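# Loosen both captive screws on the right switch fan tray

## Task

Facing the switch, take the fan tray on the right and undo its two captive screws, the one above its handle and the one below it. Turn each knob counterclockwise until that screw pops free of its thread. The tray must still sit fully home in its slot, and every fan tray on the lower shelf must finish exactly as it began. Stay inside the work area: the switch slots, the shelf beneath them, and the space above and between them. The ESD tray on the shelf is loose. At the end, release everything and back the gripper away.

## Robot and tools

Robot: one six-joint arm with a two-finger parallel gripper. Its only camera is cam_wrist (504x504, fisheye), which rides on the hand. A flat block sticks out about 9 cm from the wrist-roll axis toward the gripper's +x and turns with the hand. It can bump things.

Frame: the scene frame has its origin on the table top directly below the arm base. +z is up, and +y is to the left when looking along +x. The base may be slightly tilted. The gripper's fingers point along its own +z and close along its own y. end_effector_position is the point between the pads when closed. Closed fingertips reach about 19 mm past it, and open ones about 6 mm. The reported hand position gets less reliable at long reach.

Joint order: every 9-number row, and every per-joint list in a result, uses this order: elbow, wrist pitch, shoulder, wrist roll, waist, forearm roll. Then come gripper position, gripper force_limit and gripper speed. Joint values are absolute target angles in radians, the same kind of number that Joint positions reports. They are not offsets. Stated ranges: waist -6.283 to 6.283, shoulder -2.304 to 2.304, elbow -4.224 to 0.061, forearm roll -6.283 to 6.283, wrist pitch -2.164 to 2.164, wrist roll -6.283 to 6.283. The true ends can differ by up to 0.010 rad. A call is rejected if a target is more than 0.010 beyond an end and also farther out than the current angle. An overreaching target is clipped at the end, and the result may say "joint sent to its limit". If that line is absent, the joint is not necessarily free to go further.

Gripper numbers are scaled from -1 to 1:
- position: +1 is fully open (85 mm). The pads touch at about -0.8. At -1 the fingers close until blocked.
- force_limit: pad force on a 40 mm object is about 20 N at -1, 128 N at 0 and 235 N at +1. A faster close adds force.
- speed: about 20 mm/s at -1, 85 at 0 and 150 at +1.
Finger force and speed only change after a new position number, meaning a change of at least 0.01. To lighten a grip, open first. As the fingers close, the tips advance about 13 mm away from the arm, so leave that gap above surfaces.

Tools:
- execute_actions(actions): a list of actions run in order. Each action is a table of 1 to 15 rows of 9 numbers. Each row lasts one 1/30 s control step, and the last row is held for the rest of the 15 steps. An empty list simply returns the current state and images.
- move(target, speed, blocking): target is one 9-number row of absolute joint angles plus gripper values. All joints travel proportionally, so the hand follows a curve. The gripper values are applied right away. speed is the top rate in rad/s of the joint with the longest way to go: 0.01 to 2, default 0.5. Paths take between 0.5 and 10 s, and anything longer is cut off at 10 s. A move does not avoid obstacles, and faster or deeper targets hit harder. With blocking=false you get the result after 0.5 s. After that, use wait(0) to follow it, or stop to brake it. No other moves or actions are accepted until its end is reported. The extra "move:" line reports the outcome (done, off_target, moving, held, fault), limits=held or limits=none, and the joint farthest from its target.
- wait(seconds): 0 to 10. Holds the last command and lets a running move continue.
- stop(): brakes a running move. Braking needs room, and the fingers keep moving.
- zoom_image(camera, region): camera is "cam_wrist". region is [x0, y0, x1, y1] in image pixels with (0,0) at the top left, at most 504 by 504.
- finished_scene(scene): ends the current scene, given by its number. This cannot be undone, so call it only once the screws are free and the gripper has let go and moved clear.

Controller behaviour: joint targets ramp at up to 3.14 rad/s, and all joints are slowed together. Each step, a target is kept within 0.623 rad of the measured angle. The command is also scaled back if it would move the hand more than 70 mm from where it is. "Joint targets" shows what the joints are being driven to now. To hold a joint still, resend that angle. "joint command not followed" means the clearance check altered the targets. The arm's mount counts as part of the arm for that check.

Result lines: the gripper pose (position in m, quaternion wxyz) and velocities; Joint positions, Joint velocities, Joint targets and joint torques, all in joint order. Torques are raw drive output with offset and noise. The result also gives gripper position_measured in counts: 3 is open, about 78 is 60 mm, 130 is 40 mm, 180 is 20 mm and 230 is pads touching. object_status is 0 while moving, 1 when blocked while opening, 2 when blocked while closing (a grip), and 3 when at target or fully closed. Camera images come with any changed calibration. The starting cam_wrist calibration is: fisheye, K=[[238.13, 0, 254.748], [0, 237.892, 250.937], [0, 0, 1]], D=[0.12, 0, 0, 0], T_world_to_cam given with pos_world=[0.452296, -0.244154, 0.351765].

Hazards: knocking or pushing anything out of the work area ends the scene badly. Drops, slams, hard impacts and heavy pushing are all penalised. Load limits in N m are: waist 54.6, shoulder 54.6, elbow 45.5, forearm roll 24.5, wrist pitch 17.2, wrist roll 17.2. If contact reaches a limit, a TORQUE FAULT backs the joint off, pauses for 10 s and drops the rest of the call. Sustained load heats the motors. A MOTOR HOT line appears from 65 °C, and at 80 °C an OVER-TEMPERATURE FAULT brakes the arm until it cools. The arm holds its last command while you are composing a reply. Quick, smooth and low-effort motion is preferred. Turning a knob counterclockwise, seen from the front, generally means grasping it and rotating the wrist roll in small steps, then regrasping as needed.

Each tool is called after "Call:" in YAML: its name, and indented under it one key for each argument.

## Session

Call:
execute_actions:
  actions: []

Scene clock: 0.00 s.
end_effector_position=(+0.4758, +0.2110, +0.3700) position_measured=3 object_status=3 end_effector_quat_wxyz=(+0.068, +0.552, +0.805, -0.206) end_effector_velocity=(+0.000, +0.001, +0.000) end_effector_angular_velocity=(+0.001, -0.001, +0.001)
Joint names: [elbow, wrist pitch, shoulder, wrist roll, waist, forearm roll]
Joint positions: [-1.147 -1.099 -0.277  1.967  0.574 -0.324]
Joint velocities: [-0.     0.001  0.     0.     0.001  0.   ]
Joint torques (N m, as the arm reports them, + toward a larger angle): no reading
Joint targets: [-1.147 -1.099 -0.277 1.967 0.574 -0.324]
camera_calibration (this result's frames):
cam_wrist: T_world_to_cam=[[0.923077, 0.291856, -0.250499, -0.401966], [0.383498, -0.748038, 0.541635, -0.190532], [-0.0293033, -0.596036, -0.802423, 0.5837], [0, 0, 0, 1]] pos_world=[0.461219, 0.322697, 0.470881]

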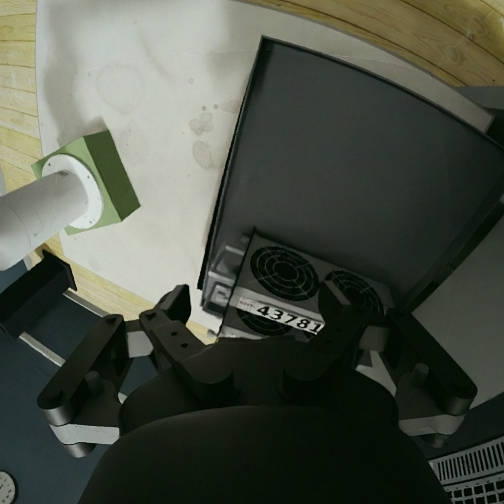

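Call:
move:
  target: [-0.587, -1.246, -0.131, 6.27, -0.302, 2.825, -0.4, -0.2, 0.5]
  speed: 2.0

Scene clock: 5.27 s.
end_effector_position=(+0.6702, -0.0871, +0.5056) position_measured=179 object_status=3 end_effector_quat_wxyz=(+0.079, +0.703, +0.076, +0.702) end_effector_velocity=(-0.000, -0.002, +0.000) end_effector_angular_velocity=(+0.003, -0.001, -0.004)
Joint names: [elbow, wrist pitch, shoulder, wrist roll, waist, forearm roll]
Joint positions: [-0.587 -1.246 -0.131  6.27  -0.302  2.825]
Joint velocities: [ 0.    -0.     0.     0.002 -0.002  0.002]
Joint torques (N m, as the arm reports them, + toward a larger angle): [-23.54  -2.17  19.31  -0.05   1.02   1.36]
Joint targets: [-0.587 -1.246 -0.131 6.270 -0.302 2.825]
move: done; limits=none; farthest joint: the waist, 0.000 radians from its target (0.876 radians at the start)
camera_calibration (this result's frames):
cam_wrist: T_world_to_cam=[[-0.00446382, -0.979468, 0.201551, -0.178074], [-0.23342, -0.194965, -0.95263, 0.655638], [0.972366, -0.0512983, -0.227757, -0.393878], [0, 0, 0, 1]] pos_world=[0.535237, -0.0667965, 0.570763]

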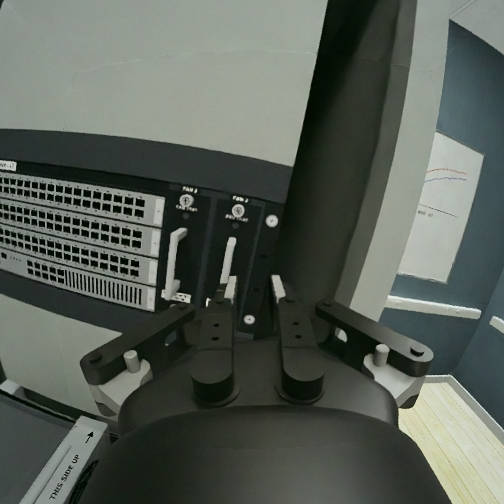

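Call:
zoom_image:
  camera: "cam_wrist"
  region: [150, 170, 320, 340]

Region (150, 170, 320, 340) of cam_wrist's 504x504 image, scaled by 2.965, with more detail than that image has.

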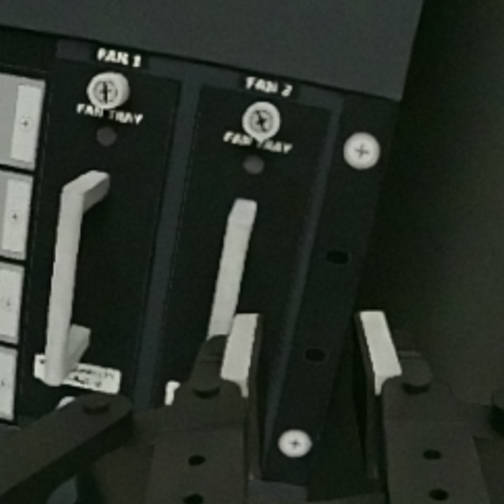

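Call:
move:
  target: [-0.8289, -1.0739, -0.2090, 6.27, -0.1969, 2.9185, -0.4, -0.2, 0.5]
  speed: 0.5

Call:
zoom_image:
  camera: "cam_wrist"
  region: [170, 200, 340, 330]

Scene clock: 8.47 s.
end_effector_position=(+0.7609, -0.0619, +0.5456) position_measured=179 object_status=3 end_effector_quat_wxyz=(+0.076, +0.704, +0.073, +0.703) end_effector_velocity=(+0.001, -0.000, +0.001) end_effector_angular_velocity=(-0.000, -0.002, -0.001)
Joint names: [elbow, wrist pitch, shoulder, wrist roll, waist, forearm roll]
Joint positions: [-0.829 -1.074 -0.209  6.27  -0.197  2.918]
Joint velocities: [-0.003  0.    -0.001 -0.001  0.     0.001]
Joint torques (N m, as the arm reports them, + toward a larger angle): [-26.49  -2.15  25.33   0.24   1.02   0.73]
Joint targets: [-0.829 -1.074 -0.209 6.270 -0.197 2.918]
move: done; limits=none; farthest joint: the waist, 0.000 radians from its target (0.105 radians at the start)
camera_calibration (this result's frames):
cam_wrist: T_world_to_cam=[[-0.00435928, -0.98127, 0.192589, -0.156376], [-0.233665, -0.18626, -0.95431, 0.721462], [0.972307, -0.0491615, -0.228477, -0.471022], [0, 0, 0, 1]] pos_world=[0.625877, -0.0422232, 0.610997]

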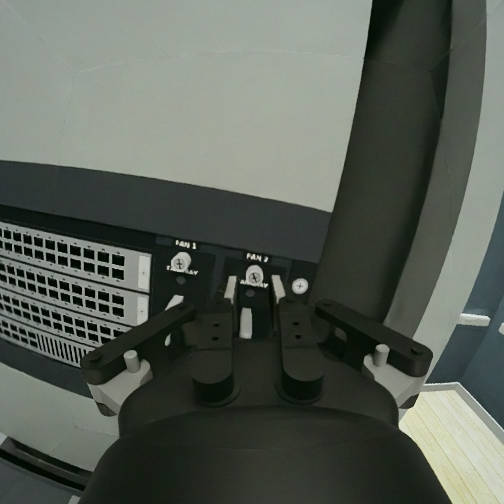

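Region (170, 200, 340, 330) of cam_wrist's 504x504 image, scaled by 2.965, with more detail than that image has; it fills the top 385 rows of this view, and the rest is white.

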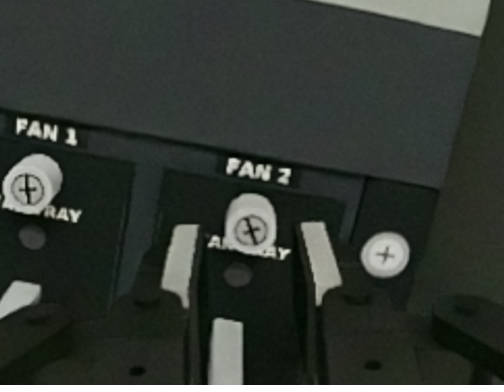

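Call:
move:
  target: [-0.9003, -1.0530, -0.2603, 6.27, -0.1867, 2.9276, -0.4, -0.2, 0.5]
  speed: 0.25

Call:
zoom_image:
  camera: "cam_wrist"
  region: [170, 200, 340, 330]

Scene clock: 10.00 s.
end_effector_position=(+0.7861, -0.0620, +0.5458) position_measured=179 object_status=3 end_effector_quat_wxyz=(+0.075, +0.704, +0.072, +0.703) end_effector_velocity=(+0.001, +0.000, +0.000) end_effector_angular_velocity=(-0.000, -0.001, +0.001)
Joint names: [elbow, wrist pitch, shoulder, wrist roll, waist, forearm roll]
Joint positions: [-0.9   -1.053 -0.26   6.27  -0.187  2.928]
Joint velocities: [-0.002 -0.    -0.002 -0.     0.001  0.   ]
Joint torques (N m, as the arm reports them, + toward a larger angle): [-26.17  -2.2   24.71   0.25   1.04   0.83]
Joint targets: [-0.900 -1.053 -0.260 6.270 -0.187 2.928]
move: done; limits=none; farthest joint: the waist, 0.000 radians from its target (0.010 radians at the start)
camera_calibration (this result's frames):
cam_wrist: T_world_to_cam=[[-0.00433958, -0.981601, 0.190892, -0.155504], [-0.233418, -0.184626, -0.954688, 0.727638], [0.972367, -0.0487006, -0.228323, -0.495637], [0, 0, 0, 1]] pos_world=[0.651111, -0.0424402, 0.611186]

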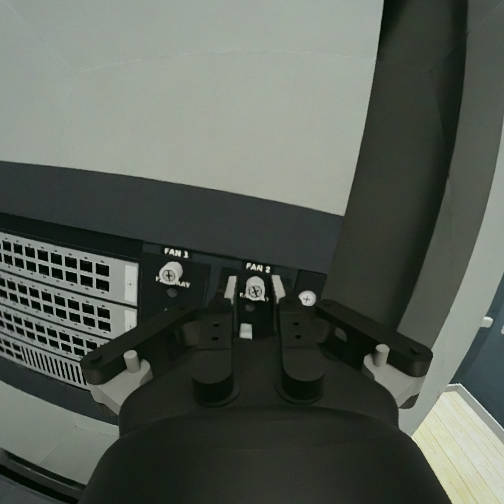

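Region (170, 200, 340, 330) of cam_wrist's 504x504 image, scaled by 2.965, with more detail than that image has; it fills the top 385 rows of this view, and the rest is white.

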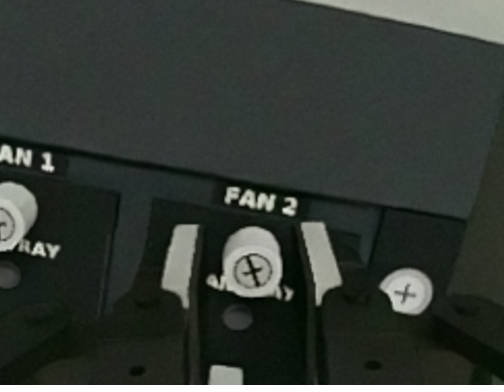

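Call:
execute_actions:
  actions:
    - [[-0.9122, -1.0485, -0.2676, 6.27, -0.1859, 2.9279, -0.4, -0.2, 0.5]]
    - [[-0.9122, -1.0485, -0.2676, 6.27, -0.1859, 2.9279, -1, -0.2, 0.3]]
    - [[-0.9122, -1.0485, -0.2676, 6.27, -0.1859, 2.9279, -1, -0.2, 0.3]]

Call:
zoom_image:
  camera: "cam_wrist"
  region: [170, 200, 340, 330]

Scene clock: 12.17 s.
end_effector_position=(+0.7901, -0.0624, +0.5464) position_measured=204 object_status=2 end_effector_quat_wxyz=(+0.076, +0.704, +0.072, +0.703) end_effector_velocity=(-0.000, -0.001, -0.000) end_effector_angular_velocity=(-0.001, +0.000, -0.001)
Joint names: [elbow, wrist pitch, shoulder, wrist roll, waist, forearm roll]
Joint positions: [-0.912 -1.049 -0.268  6.27  -0.186  2.928]
Joint velocities: [-0.     0.    -0.    -0.001 -0.001  0.   ]
Joint torques (N m, as the arm reports them, + toward a larger angle): [-31.58  -1.51  23.52   0.24   2.43   0.34]
Joint targets: [-0.912 -1.048 -0.268 6.270 -0.186 2.928]
camera_calibration (this result's frames):
cam_wrist: T_world_to_cam=[[-0.00437693, -0.98149, 0.191461, -0.156221], [-0.233245, -0.18518, -0.954623, 0.728874], [0.972408, -0.0488355, -0.228117, -0.499589], [0, 0, 0, 1]] pos_world=[0.655127, -0.042754, 0.611746]

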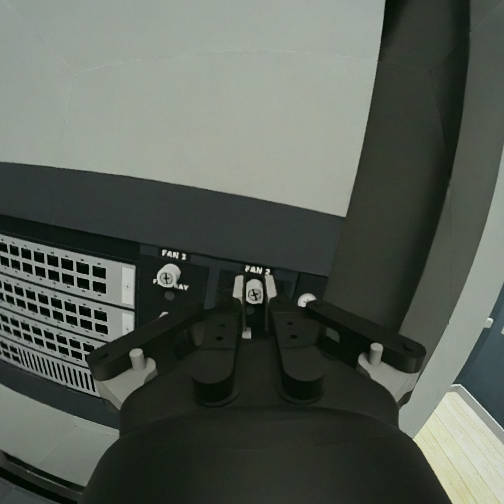

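Region (170, 200, 340, 330) of cam_wrist's 504x504 image, scaled by 2.965, with more detail than that image has; it fills the top 385 rows of this view, and the rest is white.

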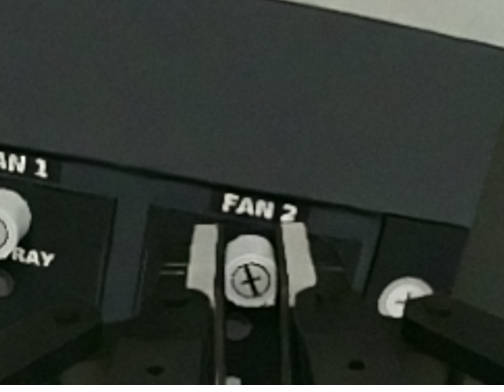

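Call:
execute_actions:
  actions:
    - [[-0.9108, -1.0489, -0.2666, -6.27, -0.1861, 2.9277, -1, -0.2, 0.3]]
    - [[-0.9103, -1.0491, -0.2662, -6.27, -0.1862, 2.9277, -1, -0.2, 0.3]]
    - [[-0.9098, -1.0492, -0.2659, -6.27, -0.1862, 2.9276, -1, -0.2, 0.3]]
    - [[-0.9093, -1.0494, -0.2655, -6.27, -0.1863, 2.9275, -1, -0.2, 0.3]]
    - [[-0.9088, -1.0495, -0.2651, -6.27, -0.1864, 2.9275, -1, -0.2, 0.3]]
    - [[-0.9083, -1.0497, -0.2648, -6.27, -0.1865, 2.9274, -1, -0.2, 0.3]]
    - [[-0.9077, -1.0498, -0.2644, -6.27, -0.1865, 2.9273, -1, -0.2, 0.3]]
    - [[-0.9072, -1.0500, -0.2640, -6.27, -0.1866, 2.9273, -1, -0.2, 0.3]]
    - [[-0.9067, -1.0501, -0.2637, -6.27, -0.1867, 2.9272, -1, -0.2, 0.3]]
    - [[-0.9067, -1.0501, -0.2637, -6.27, -0.1867, 2.9272, -1, -0.2, 0.3]]

Call:
zoom_image:
  camera: "cam_wrist"
  region: [170, 200, 340, 330]

Scene clock: 18.23 s.
end_effector_position=(+0.7883, -0.0623, +0.5465) position_measured=204 object_status=2 end_effector_quat_wxyz=(+0.066, +0.705, +0.063, +0.704) end_effector_velocity=(-0.000, -0.000, +0.000) end_effector_angular_velocity=(-0.002, -0.000, -0.001)
Joint names: [elbow, wrist pitch, shoulder, wrist roll, waist, forearm roll]
Joint positions: [-0.907 -1.05  -0.264 -6.27  -0.187  2.927]
Joint velocities: [ 0.     0.     0.    -0.003 -0.     0.   ]
Joint torques (N m, as the arm reports them, + toward a larger angle): [-17.81  -3.52  31.27   0.07  -2.18   0.33]
Joint targets: [-0.907 -1.050 -0.264 -6.270 -0.187 2.927]
camera_calibration (this result's frames):
cam_wrist: T_world_to_cam=[[-0.00432364, -0.986216, 0.165407, -0.1423], [-0.233072, -0.159859, -0.95923, 0.732477], [0.97245, -0.0426991, -0.229168, -0.496847], [0, 0, 0, 1]] pos_world=[0.653263, -0.0444602, 0.61229]

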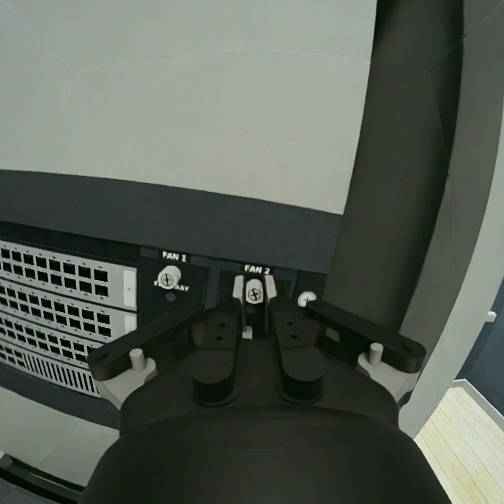

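Region (170, 200, 340, 330) of cam_wrist's 504x504 image, scaled by 2.965, with more detail than that image has; it fills the top 385 rows of this view, and the rest is white.

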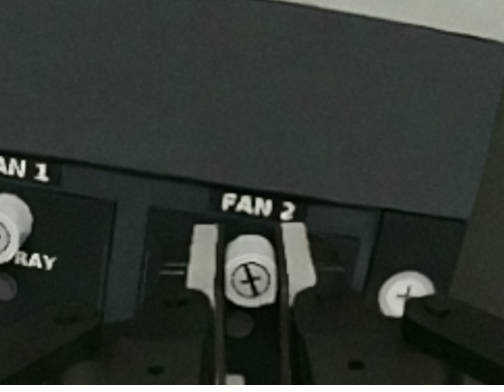

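Call:
execute_actions:
  actions:
    - [[-0.9067, -1.0501, -0.2637, -6.27, -0.1867, 2.9272, -0.4, -0.2, 0.5], [-0.9067, -1.0501, -0.2637, -6.27, -0.1867, 2.9272, -0.4, -0.2, 0.5], [-0.9067, -1.0501, -0.2637, -6.27, -0.1867, 2.9272, -0.4, -0.2, 0.5], [-0.9067, -1.0501, -0.2637, -6.27, -0.1867, 2.9272, -0.4, -0.2, 0.5], [-0.9067, -1.0501, -0.2637, -6.27, -0.1867, 2.9272, -0.4, -0.2, 0.5], [-0.9067, -1.0501, -0.2637, -6.27, -0.1867, 2.9272, -0.4, -0.2, 0.5], [-0.9067, -1.0501, -0.2637, -6.27, -0.1867, 2.9272, -0.4, -0.2, 0.5], [-0.9067, -1.0501, -0.2637, -6.27, -0.1867, 2.9272, -0.4, -0.2, 0.5], [-0.9067, -1.0501, -0.2637, 6.27, -0.1867, 2.9272, -0.4, -0.2, 0.5]]
    - [[-0.9067, -1.0501, -0.2637, 6.27, -0.1867, 2.9272, -0.4, -0.2, 0.5]]
    - [[-0.9067, -1.0501, -0.2637, 6.27, -0.1867, 2.9272, -0.4, -0.2, 0.5]]
    - [[-0.9067, -1.0501, -0.2637, 6.27, -0.1867, 2.9272, -0.4, -0.2, 0.5]]
    - [[-0.9067, -1.0501, -0.2637, 6.27, -0.1867, 2.9272, -0.4, -0.2, 0.5]]
    - [[-0.9067, -1.0501, -0.2637, 6.27, -0.1867, 2.9272, -0.4, -0.2, 0.5]]
    - [[-0.9067, -1.0501, -0.2637, 6.27, -0.1867, 2.9272, -0.4, -0.2, 0.5]]
    - [[-0.9067, -1.0501, -0.2637, 6.27, -0.1867, 2.9272, -0.4, -0.2, 0.5]]
    - [[-0.9067, -1.0501, -0.2637, 6.27, -0.1867, 2.9272, -0.4, -0.2, 0.5]]
    - [[-0.9067, -1.0501, -0.2637, 6.27, -0.1867, 2.9272, -0.4, -0.2, 0.5]]
    - [[-0.9067, -1.0501, -0.2637, 6.27, -0.1867, 2.9272, -0.4, -0.2, 0.5], [-0.9067, -1.0501, -0.2637, 6.27, -0.1867, 2.9272, -0.4, -0.2, 0.5], [-0.9067, -1.0501, -0.2637, 6.27, -0.1867, 2.9272, -0.4, -0.2, 0.5], [-0.9067, -1.0501, -0.2637, 6.27, -0.1867, 2.9272, -0.4, -0.2, 0.5], [-0.9067, -1.0501, -0.2637, 6.27, -0.1867, 2.9272, -0.4, -0.2, 0.5], [-0.9067, -1.0501, -0.2637, 6.27, -0.1867, 2.9272, -0.4, -0.2, 0.5], [-0.9067, -1.0501, -0.2637, 6.27, -0.1867, 2.9272, -1, -0.2, 0.3]]
    - [[-0.9067, -1.0501, -0.2637, 6.27, -0.1867, 2.9272, -1, -0.2, 0.3]]

Scene clock: 25.07 s.
end_effector_position=(+0.7882, -0.0624, +0.5464) position_measured=204 object_status=2 end_effector_quat_wxyz=(+0.076, +0.704, +0.073, +0.703) end_effector_velocity=(+0.000, -0.000, -0.000) end_effector_angular_velocity=(+0.000, +0.001, -0.000)
Joint names: [elbow, wrist pitch, shoulder, wrist roll, waist, forearm roll]
Joint positions: [-0.907 -1.05  -0.264  6.27  -0.187  2.927]
Joint velocities: [-0.     0.001 -0.     0.001 -0.001 -0.   ]
Joint torques (N m, as the arm reports them, + toward a larger angle): [-30.14  -1.85  24.41   0.2    2.24   1.24]
Joint targets: [-0.907 -1.050 -0.264 6.270 -0.187 2.927]
camera_calibration (this result's frames):
cam_wrist: T_world_to_cam=[[-0.00435497, -0.981462, 0.191605, -0.15633], [-0.233321, -0.185321, -0.954577, 0.728439], [0.97239, -0.0488626, -0.228189, -0.497676], [0, 0, 0, 1]] pos_world=[0.653215, -0.0427549, 0.611741]

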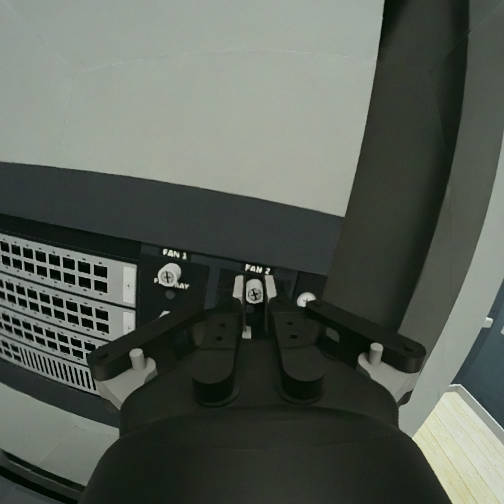

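Call:
execute_actions:
  actions:
    - [[-0.9062, -1.0502, -0.2634, -6.27, -0.1868, 2.9271, -1, -0.2, 0.3]]
    - [[-0.9057, -1.0504, -0.2630, -6.27, -0.1868, 2.9271, -1, -0.2, 0.3]]
    - [[-0.9053, -1.0505, -0.2627, -6.27, -0.1869, 2.9270, -1, -0.2, 0.3]]
    - [[-0.9048, -1.0507, -0.2623, -6.27, -0.1870, 2.9270, -1, -0.2, 0.3]]
    - [[-0.9043, -1.0508, -0.2620, -6.27, -0.1870, 2.9269, -1, -0.2, 0.3]]
    - [[-0.9038, -1.0509, -0.2617, -6.27, -0.1871, 2.9268, -1, -0.2, 0.3]]
    - [[-0.9033, -1.0511, -0.2613, -6.27, -0.1872, 2.9268, -1, -0.2, 0.3]]
    - [[-0.9029, -1.0512, -0.2610, -6.27, -0.1873, 2.9267, -1, -0.2, 0.3]]
    - [[-0.9024, -1.0514, -0.2606, -6.27, -0.1873, 2.9267, -1, -0.2, 0.3]]
    - [[-0.9024, -1.0514, -0.2606, -6.27, -0.1873, 2.9267, -1, -0.2, 0.3]]
    - [[-0.9024, -1.0514, -0.2606, -6.27, -0.1873, 2.9267, -0.4, -0.2, 0.5]]

Call:
zoom_image:
  camera: "cam_wrist"
  region: [170, 200, 340, 330]

Scene clock: 31.27 s.
end_effector_position=(+0.7868, -0.0623, +0.5465) position_measured=179 object_status=0 end_effector_quat_wxyz=(+0.066, +0.705, +0.063, +0.704) end_effector_velocity=(-0.000, -0.000, -0.000) end_effector_angular_velocity=(+0.001, +0.001, -0.001)
Joint names: [elbow, wrist pitch, shoulder, wrist roll, waist, forearm roll]
Joint positions: [-0.902 -1.051 -0.261 -6.27  -0.187  2.927]
Joint velocities: [ 0.001  0.     0.     0.    -0.     0.   ]
Joint torques (N m, as the arm reports them, + toward a larger angle): [-27.63  -2.34  26.29   0.25  -0.18   1.18]
Joint targets: [-0.902 -1.051 -0.261 -6.270 -0.187 2.927]
camera_calibration (this result's frames):
cam_wrist: T_world_to_cam=[[-0.00437128, -0.986154, 0.165773, -0.142485], [-0.233177, -0.160199, -0.959148, 0.732122], [0.972425, -0.0428471, -0.229248, -0.495331], [0, 0, 0, 1]] pos_world=[0.651763, -0.0444497, 0.61228]

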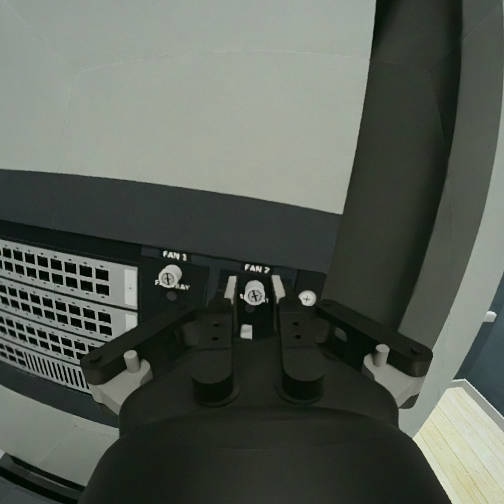

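Region (170, 200, 340, 330) of cam_wrist's 504x504 image, scaled by 2.965, with more detail than that image has; it fills the top 385 rows of this view, and the rest is white.

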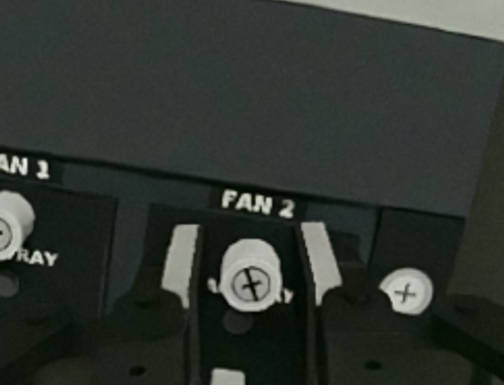

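Call:
execute_actions:
  actions:
    - [[-0.8214, -1.0752, -0.2024, 6.27, -0.1989, 2.9164, -0.4, -0.2, 0.5]]
    - [[-0.7403, -1.0990, -0.1442, 6.27, -0.2105, 2.9061, -0.4, -0.2, 0.5]]
    - [[-0.7389, -1.1785, -0.2247, 6.27, -0.2033, 2.9193, -0.4, -0.2, 0.5]]
    - [[-0.7375, -1.2580, -0.3051, 6.27, -0.1961, 2.9326, -0.4, -0.2, 0.5]]
    - [[-0.7361, -1.3374, -0.3856, 6.27, -0.1889, 2.9458, -0.4, -0.2, 0.5]]
    - [[-0.7347, -1.4169, -0.4660, 6.27, -0.1817, 2.9590, -0.4, -0.2, 0.5]]
    - [[-0.7776, -1.3957, -0.4877, 6.27, -0.1765, 2.9635, -0.4, -0.2, 0.5]]
    - [[-0.8205, -1.3746, -0.5095, 6.27, -0.1713, 2.9680, -0.4, -0.2, 0.5]]
    - [[-0.8634, -1.3534, -0.5312, 6.27, -0.1661, 2.9725, -0.4, -0.2, 0.5]]
    - [[-0.8634, -1.3534, -0.5312, 6.27, -0.1661, 2.9725, -0.4, -0.2, 0.5]]

Call:
zoom_image:
  camera: "cam_wrist"
  region: [170, 200, 340, 330]

Scene clock: 40.93 s.
end_effector_position=(+0.7752, -0.0625, +0.4036) position_measured=179 object_status=3 end_effector_quat_wxyz=(+0.050, +0.706, +0.047, +0.705) end_effector_velocity=(-0.000, +0.001, -0.000) end_effector_angular_velocity=(+0.002, +0.000, +0.001)
Joint names: [elbow, wrist pitch, shoulder, wrist roll, waist, forearm roll]
Joint positions: [-0.863 -1.353 -0.531  6.27  -0.166  2.972]
Joint velocities: [ 0.    -0.    -0.     0.002  0.    -0.001]
Joint torques (N m, as the arm reports them, + toward a larger angle): [-21.2   -2.31  29.26   0.08  -1.43   1.28]
Joint targets: [-0.863 -1.353 -0.531 6.270 -0.166 2.973]
camera_calibration (this result's frames):
cam_wrist: T_world_to_cam=[[-0.00449675, -0.992839, 0.119377, -0.100644], [-0.233166, -0.115046, -0.965608, 0.597749], [0.972427, -0.0321767, -0.230979, -0.515483], [0, 0, 0, 1]] pos_world=[0.640191, -0.0477409, 0.47014]

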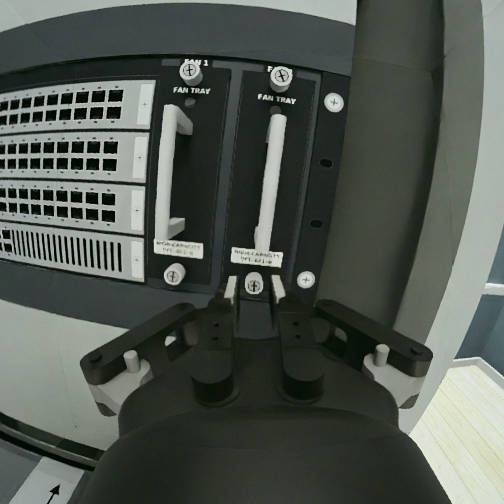

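Region (170, 200, 340, 330) of cam_wrist's 504x504 image, scaled by 2.965, with more detail than that image has; it fills the top 385 rows of this view, and the rest is white.

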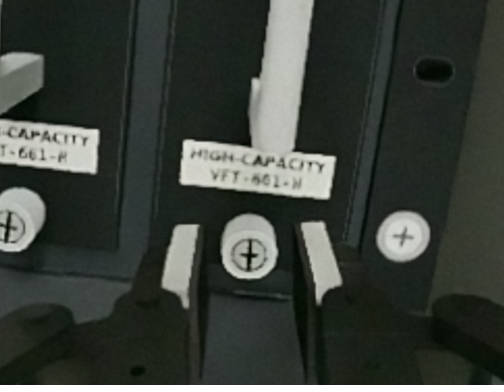

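Call:
execute_actions:
  actions:
    - [[-0.9030, -1.3347, -0.5521, 6.27, -0.1613, 2.9767, -0.4, -0.2, 0.5]]
    - [[-0.9030, -1.3347, -0.5521, 6.27, -0.1613, 2.9767, -0.4, -0.2, 0.5], [-0.9030, -1.3347, -0.5521, 6.27, -0.1613, 2.9767, -0.4, -0.2, 0.5], [-0.9030, -1.3347, -0.5521, 6.27, -0.1613, 2.9767, -0.4, -0.2, 0.5], [-0.9030, -1.3347, -0.5521, 6.27, -0.1613, 2.9767, -0.4, -0.2, 0.5], [-0.9030, -1.3347, -0.5521, 6.27, -0.1613, 2.9767, -0.4, -0.2, 0.5], [-0.9030, -1.3347, -0.5521, 6.27, -0.1613, 2.9767, -0.4, -0.2, 0.5], [-0.9030, -1.3347, -0.5521, 6.27, -0.1613, 2.9767, -1, -0.2, 0.3]]
    - [[-0.9030, -1.3347, -0.5521, 6.27, -0.1613, 2.9767, -1, -0.2, 0.3]]

Call:
zoom_image:
  camera: "cam_wrist"
  region: [170, 200, 340, 330]

Scene clock: 43.40 s.
end_effector_position=(+0.7889, -0.0626, +0.4031) position_measured=205 object_status=2 end_effector_quat_wxyz=(+0.050, +0.706, +0.047, +0.705) end_effector_velocity=(+0.000, +0.000, +0.000) end_effector_angular_velocity=(-0.001, -0.000, +0.000)
Joint names: [elbow, wrist pitch, shoulder, wrist roll, waist, forearm roll]
Joint positions: [-0.903 -1.335 -0.552  6.27  -0.161  2.977]
Joint velocities: [-0.001  0.     0.    -0.001  0.     0.   ]
Joint torques (N m, as the arm reports them, + toward a larger angle): [-24.61  -1.62  27.3   -0.11   0.17   1.17]
Joint targets: [-0.903 -1.335 -0.552 6.270 -0.161 2.977]
camera_calibration (this result's frames):
cam_wrist: T_world_to_cam=[[-0.00452822, -0.992691, 0.120598, -0.100997], [-0.233074, -0.11623, -0.965488, 0.600336], [0.972448, -0.0324804, -0.230845, -0.529017], [0, 0, 0, 1]] pos_world=[0.653907, -0.0476643, 0.469676]

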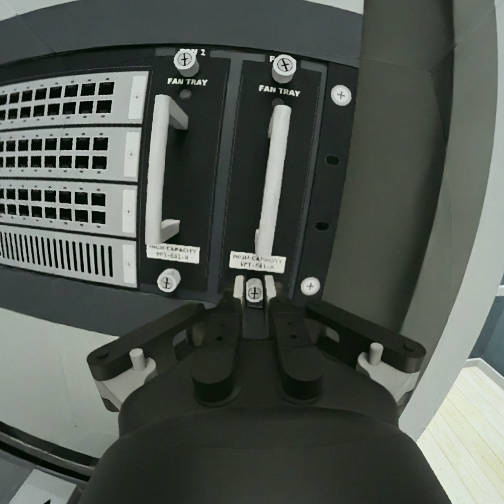

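Region (170, 200, 340, 330) of cam_wrist's 504x504 image, scaled by 2.965, with more detail than that image has; it fills the top 385 rows of this view, and the rest is white.

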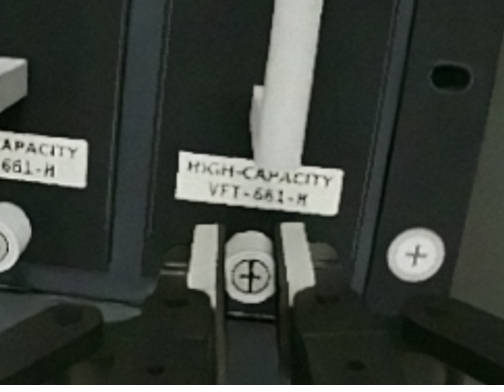

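Call:
execute_actions:
  actions:
    - [[-0.9025, -1.3350, -0.5518, -6.27, -0.1614, 2.9766, -1, -0.2, 0.3]]
    - [[-0.9020, -1.3352, -0.5516, -6.27, -0.1614, 2.9766, -1, -0.2, 0.3]]
    - [[-0.9015, -1.3355, -0.5513, -6.27, -0.1615, 2.9765, -1, -0.2, 0.3]]
    - [[-0.9010, -1.3357, -0.5511, -6.27, -0.1615, 2.9765, -1, -0.2, 0.3]]
    - [[-0.9005, -1.3360, -0.5508, -6.27, -0.1616, 2.9764, -1, -0.2, 0.3]]
    - [[-0.8999, -1.3362, -0.5505, -6.27, -0.1617, 2.9764, -1, -0.2, 0.3]]
    - [[-0.8994, -1.3365, -0.5503, -6.27, -0.1617, 2.9763, -1, -0.2, 0.3]]
    - [[-0.8989, -1.3367, -0.5500, -6.27, -0.1618, 2.9763, -1, -0.2, 0.3]]
    - [[-0.8984, -1.3370, -0.5498, -6.27, -0.1618, 2.9762, -1, -0.2, 0.3]]
    - [[-0.8984, -1.3370, -0.5498, -6.27, -0.1618, 2.9762, -1, -0.2, 0.3], [-0.8984, -1.3370, -0.5498, -6.27, -0.1618, 2.9762, -1, -0.2, 0.3], [-0.8984, -1.3370, -0.5498, -6.27, -0.1618, 2.9762, -1, -0.2, 0.3], [-0.8984, -1.3370, -0.5498, -6.27, -0.1618, 2.9762, -1, -0.2, 0.3], [-0.8984, -1.3370, -0.5498, -6.27, -0.1618, 2.9762, -1, -0.2, 0.3], [-0.8984, -1.3370, -0.5498, -6.27, -0.1618, 2.9762, -1, -0.2, 0.3], [-0.8984, -1.3370, -0.5498, -6.27, -0.1618, 2.9762, -1, -0.2, 0.3], [-0.8984, -1.3370, -0.5498, -6.27, -0.1618, 2.9762, -0.4, -0.2, 0.5]]
    - [[-0.8984, -1.3370, -0.5498, 6.27, -0.1618, 2.9762, -0.4, -0.2, 0.5]]
    - [[-0.8984, -1.3370, -0.5498, 6.27, -0.1618, 2.9762, -0.4, -0.2, 0.5]]
    - [[-0.8984, -1.3370, -0.5498, 6.27, -0.1618, 2.9762, -0.4, -0.2, 0.5]]
    - [[-0.8984, -1.3370, -0.5498, 6.27, -0.1618, 2.9762, -0.4, -0.2, 0.5]]
    - [[-0.8984, -1.3370, -0.5498, 6.27, -0.1618, 2.9762, -0.4, -0.2, 0.5]]
    - [[-0.8984, -1.3370, -0.5498, 6.27, -0.1618, 2.9762, -0.4, -0.2, 0.5]]
    - [[-0.8984, -1.3370, -0.5498, 6.27, -0.1618, 2.9762, -0.4, -0.2, 0.5]]
    - [[-0.8984, -1.3370, -0.5498, 6.27, -0.1618, 2.9762, -0.4, -0.2, 0.5]]
    - [[-0.8984, -1.3370, -0.5498, 6.27, -0.1618, 2.9762, -0.4, -0.2, 0.5]]
    - [[-0.8984, -1.3370, -0.5498, 6.27, -0.1618, 2.9762, -0.4, -0.2, 0.5], [-0.8984, -1.3370, -0.5498, 6.27, -0.1618, 2.9762, -0.4, -0.2, 0.5], [-0.8984, -1.3370, -0.5498, 6.27, -0.1618, 2.9762, -0.4, -0.2, 0.5], [-0.8984, -1.3370, -0.5498, 6.27, -0.1618, 2.9762, -0.4, -0.2, 0.5], [-0.8984, -1.3370, -0.5498, 6.27, -0.1618, 2.9762, -0.4, -0.2, 0.5], [-0.8984, -1.3370, -0.5498, 6.27, -0.1618, 2.9762, -0.4, -0.2, 0.5], [-0.8984, -1.3370, -0.5498, 6.27, -0.1618, 2.9762, -0.4, -0.2, 0.5], [-0.8984, -1.3370, -0.5498, 6.27, -0.1618, 2.9762, -0.4, -0.2, 0.5], [-0.8984, -1.3370, -0.5498, 6.27, -0.1618, 2.9762, -0.4, -0.2, 0.5], [-0.8984, -1.3370, -0.5498, 6.27, -0.1618, 2.9762, -0.4, -0.2, 0.5], [-0.8984, -1.3370, -0.5498, 6.27, -0.1618, 2.9762, -0.4, -0.2, 0.5], [-0.8984, -1.3370, -0.5498, 6.27, -0.1618, 2.9762, -1, -0.2, 0.3]]
    - [[-0.8984, -1.3370, -0.5498, 6.27, -0.1618, 2.9762, -1, -0.2, 0.3]]

Call:
zoom_image:
  camera: "cam_wrist"
  region: [170, 200, 340, 330]

Scene clock: 56.10 s.
end_effector_position=(+0.7873, -0.0625, +0.4031) position_measured=205 object_status=2 end_effector_quat_wxyz=(+0.050, +0.706, +0.047, +0.705) end_effector_velocity=(+0.000, -0.001, +0.000) end_effector_angular_velocity=(+0.000, -0.000, -0.002)
Joint names: [elbow, wrist pitch, shoulder, wrist roll, waist, forearm roll]
Joint positions: [-0.898 -1.337 -0.55   6.27  -0.162  2.976]
Joint velocities: [-0.     0.     0.     0.    -0.001  0.001]
Joint torques (N m, as the arm reports them, + toward a larger angle): [-23.73  -1.78  28.38   0.09   0.32   1.02]
Joint targets: [-0.898 -1.337 -0.550 6.270 -0.162 2.976]
camera_calibration (this result's frames):
cam_wrist: T_world_to_cam=[[-0.00446817, -0.992713, 0.120418, -0.100951], [-0.233124, -0.116067, -0.965495, 0.599993], [0.972437, -0.0323863, -0.230907, -0.527437], [0, 0, 0, 1]] pos_world=[0.652321, -0.047658, 0.469658]

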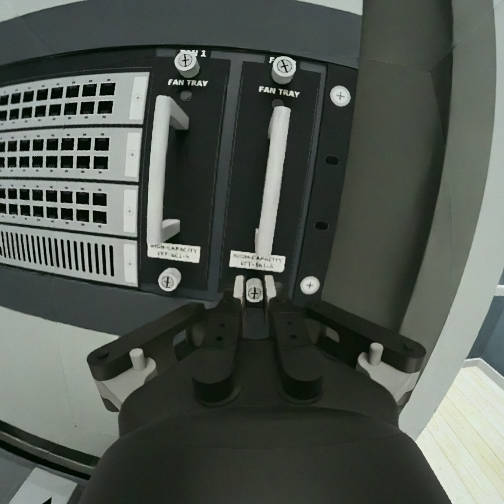

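Region (170, 200, 340, 330) of cam_wrist's 504x504 image, scaled by 2.965, with more detail than that image has; it fills the top 385 rows of this view, and the rest is white.

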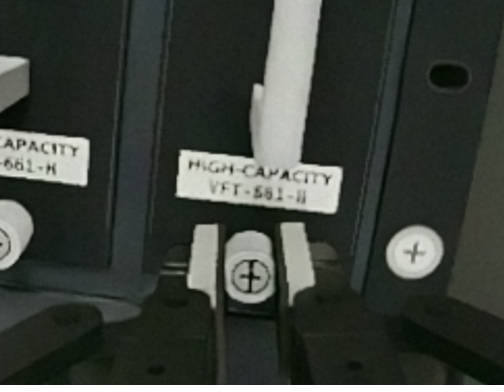

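Call:
execute_actions:
  actions: []

Scene clock: 57.70 s.
end_effector_position=(+0.7874, -0.0625, +0.4031) position_measured=205 object_status=2 end_effector_quat_wxyz=(+0.050, +0.706, +0.047, +0.705) end_effector_velocity=(-0.000, -0.000, -0.000) end_effector_angular_velocity=(-0.000, +0.001, -0.001)
Joint names: [elbow, wrist pitch, shoulder, wrist roll, waist, forearm roll]
Joint positions: [-0.898 -1.337 -0.55   6.27  -0.162  2.976]
Joint velocities: [-0.     0.001 -0.    -0.    -0.     0.001]
Joint torques (N m, as the arm reports them, + toward a larger angle): [-26.17  -1.67  29.45   0.21  -0.4    0.55]
Joint targets: [-0.898 -1.337 -0.550 6.270 -0.162 2.976]
camera_calibration (this result's frames):
cam_wrist: T_world_to_cam=[[-0.00444957, -0.992712, 0.120431, -0.100965], [-0.233164, -0.116083, -0.965484, 0.600043], [0.972427, -0.0323762, -0.230948, -0.527462], [0, 0, 0, 1]] pos_world=[0.652377, -0.047652, 0.469675]

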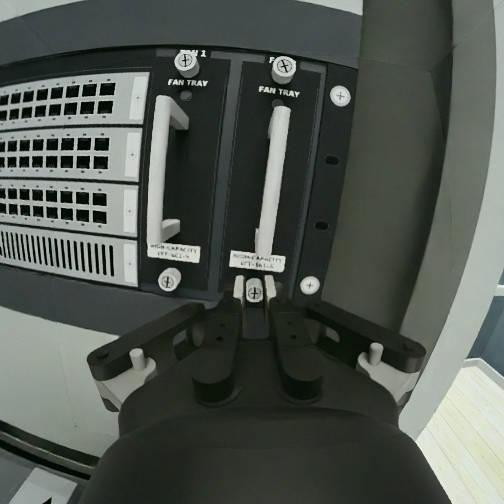

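Call:
execute_actions:
  actions:
    - [[-0.8979,-1.3372,-0.5496,-6.27,-0.1619,2.9761,-1,-0.2,0.3]]
    - [[-0.8974,-1.3375,-0.5493,-6.27,-0.1619,2.9761,-1,-0.2,0.3]]
    - [[-0.8970,-1.3377,-0.5491,-6.27,-0.1620,2.9760,-1,-0.2,0.3]]
    - [[-0.8965,-1.3379,-0.5488,-6.27,-0.1620,2.9760,-1,-0.2,0.3]]
    - [[-0.8960,-1.3382,-0.5486,-6.27,-0.1621,2.9759,-1,-0.2,0.3]]
    - [[-0.8955,-1.3384,-0.5483,-6.27,-0.1621,2.9759,-1,-0.2,0.3]]
    - [[-0.8951,-1.3386,-0.5481,-6.27,-0.1622,2.9758,-1,-0.2,0.3]]
    - [[-0.8946,-1.3389,-0.5479,-6.27,-0.1623,2.9758,-1,-0.2,0.3]]
    - [[-0.8941,-1.3391,-0.5476,-6.27,-0.1623,2.9757,-1,-0.2,0.3]]
    - [[-0.8941,-1.3391,-0.5476,-6.27,-0.1623,2.9757,-1,-0.2,0.3]]

Scene clock: 63.00 s.
end_effector_position=(+0.7859, -0.0625, +0.4030) position_measured=205 object_status=2 end_effector_quat_wxyz=(+0.041, +0.707, +0.038, +0.705) end_effector_velocity=(+0.000, +0.000, +0.000) end_effector_angular_velocity=(-0.003, +0.000, +0.001)
Joint names: [elbow, wrist pitch, shoulder, wrist roll, waist, forearm roll]
Joint positions: [-0.894 -1.339 -0.548 -6.27  -0.162  2.976]
Joint velocities: [ 0.     0.     0.    -0.003  0.    -0.   ]
Joint torques (N m, as the arm reports them, + toward a larger angle): [-22.25  -2.27  29.04   0.17  -0.41   0.37]
Joint targets: [-0.894 -1.339 -0.548 -6.270 -0.162 2.976]
camera_calibration (this result's frames):
cam_wrist: T_world_to_cam=[[-0.00450972, -0.995587, 0.0937371, -0.0903628], [-0.233285, -0.0901042, -0.968225, 0.602437], [0.972398, -0.0262339, -0.231849, -0.525239], [0, 0, 0, 1]] pos_world=[0.650873, -0.049461, 0.469989]

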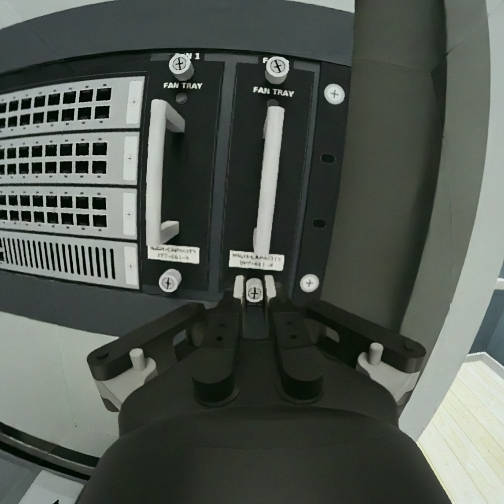

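Call:
execute_actions:
  actions:
    - [[-0.8941,-1.3391,-0.5476,-6.27,-0.1623,2.9757,-0.4,-0.2,0.5]]

Call:
zoom_image:
  camera: "cam_wrist"
  region: [170, 200, 340, 330]

Scene clock: 63.70 s.
end_effector_position=(+0.7859, -0.0625, +0.4032) position_measured=179 object_status=0 end_effector_quat_wxyz=(+0.041, +0.707, +0.038, +0.706) end_effector_velocity=(-0.000, +0.000, -0.000) end_effector_angular_velocity=(+0.001, +0.000, +0.000)
Joint names: [elbow, wrist pitch, shoulder, wrist roll, waist, forearm roll]
Joint positions: [-0.894 -1.339 -0.548 -6.27  -0.162  2.976]
Joint velocities: [ 0.    -0.    -0.     0.001  0.001  0.   ]
Joint torques (N m, as the arm reports them, + toward a larger angle): [-20.29  -2.26  30.11   0.2   -0.21   0.7 ]
Joint targets: [-0.894 -1.339 -0.548 -6.270 -0.162 2.976]
camera_calibration (this result's frames):
cam_wrist: T_world_to_cam=[[-0.00440044, -0.995557, 0.0940582, -0.0905274], [-0.23301, -0.0904492, -0.968259, 0.60234], [0.972464, -0.0261773, -0.231577, -0.525413], [0, 0, 0, 1]] pos_world=[0.650898, -0.049398, 0.470062]

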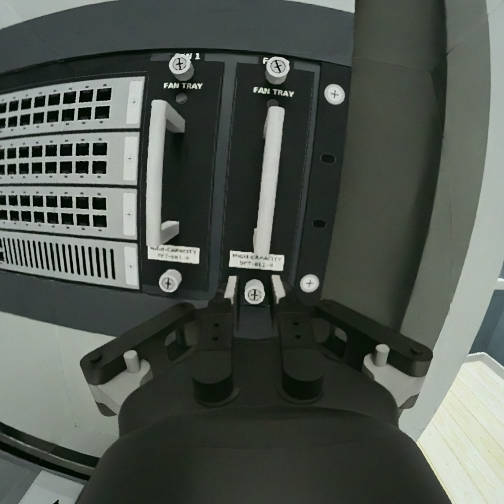

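Region (170, 200, 340, 330) of cam_wrist's 504x504 image, scaled by 2.965, with more detail than that image has; it fills the top 385 rows of this view, and the rest is white.

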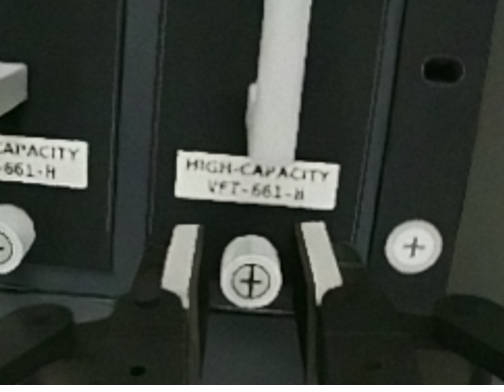

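The knob face now sits at zoom y≈281, so the lower screw has sprung out. I'm backing the gripper away.

Call:
move:
  target: [-0.608,-1.480,-0.403,-6.27,-0.197,2.946,-0.4,-0.2,0.5]
  speed: 0.6

Scene clock: 64.87 s.
end_effector_position=(+0.6822, -0.0590, +0.4035) position_measured=179 object_status=3 end_effector_quat_wxyz=(+0.036, +0.707, +0.032, +0.706) end_effector_velocity=(-0.001, +0.000, -0.000) end_effector_angular_velocity=(+0.001, +0.000, +0.000)
Joint names: [elbow, wrist pitch, shoulder, wrist roll, waist, forearm roll]
Joint positions: [-0.608 -1.48  -0.403 -6.27  -0.197  2.946]
Joint velocities: [ 0.003 -0.001  0.001  0.001 -0.001 -0.001]
Joint torques (N m, as the arm reports them, + toward a larger angle): [-17.56  -2.28  24.83   0.03  -0.14   1.38]
Joint targets: [-0.608 -1.480 -0.403 -6.270 -0.197 2.946]
move: done; limits=none; farthest joint: the waist, 0.000 radians from its target (0.035 radians at the start)
camera_calibration (this result's frames):
cam_wrist: T_world_to_cam=[[-0.00553825, -0.996966, 0.0776389, -0.0801953], [-0.232773, -0.0742221, -0.969695, 0.580222], [0.972515, -0.0234426, -0.231655, -0.424176], [0, 0, 0, 1]] pos_world=[0.547133, -0.0468305, 0.470602]

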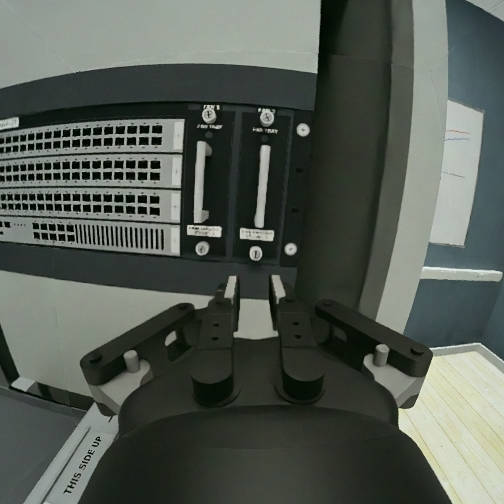

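Call:
zoom_image:
  camera: "cam_wrist"
  region: [170, 90, 320, 280]

Region (170, 90, 320, 280) of cam_wrist's 504x504 image, scaled by 2.653, with more detail than that image has; it fills the left 398 columns of this view, and the rest is white.

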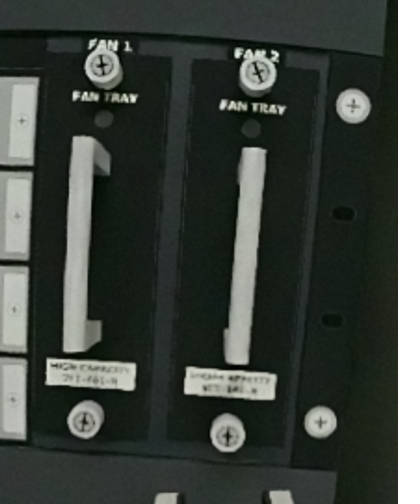

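Both FAN 2 knobs stick out further than the FAN 1 knobs. The tray is still seated and the gripper is clear, so I'm ending the scene.

Call:
finished_scene:
  scene: 2

The scene is finished: the task was done.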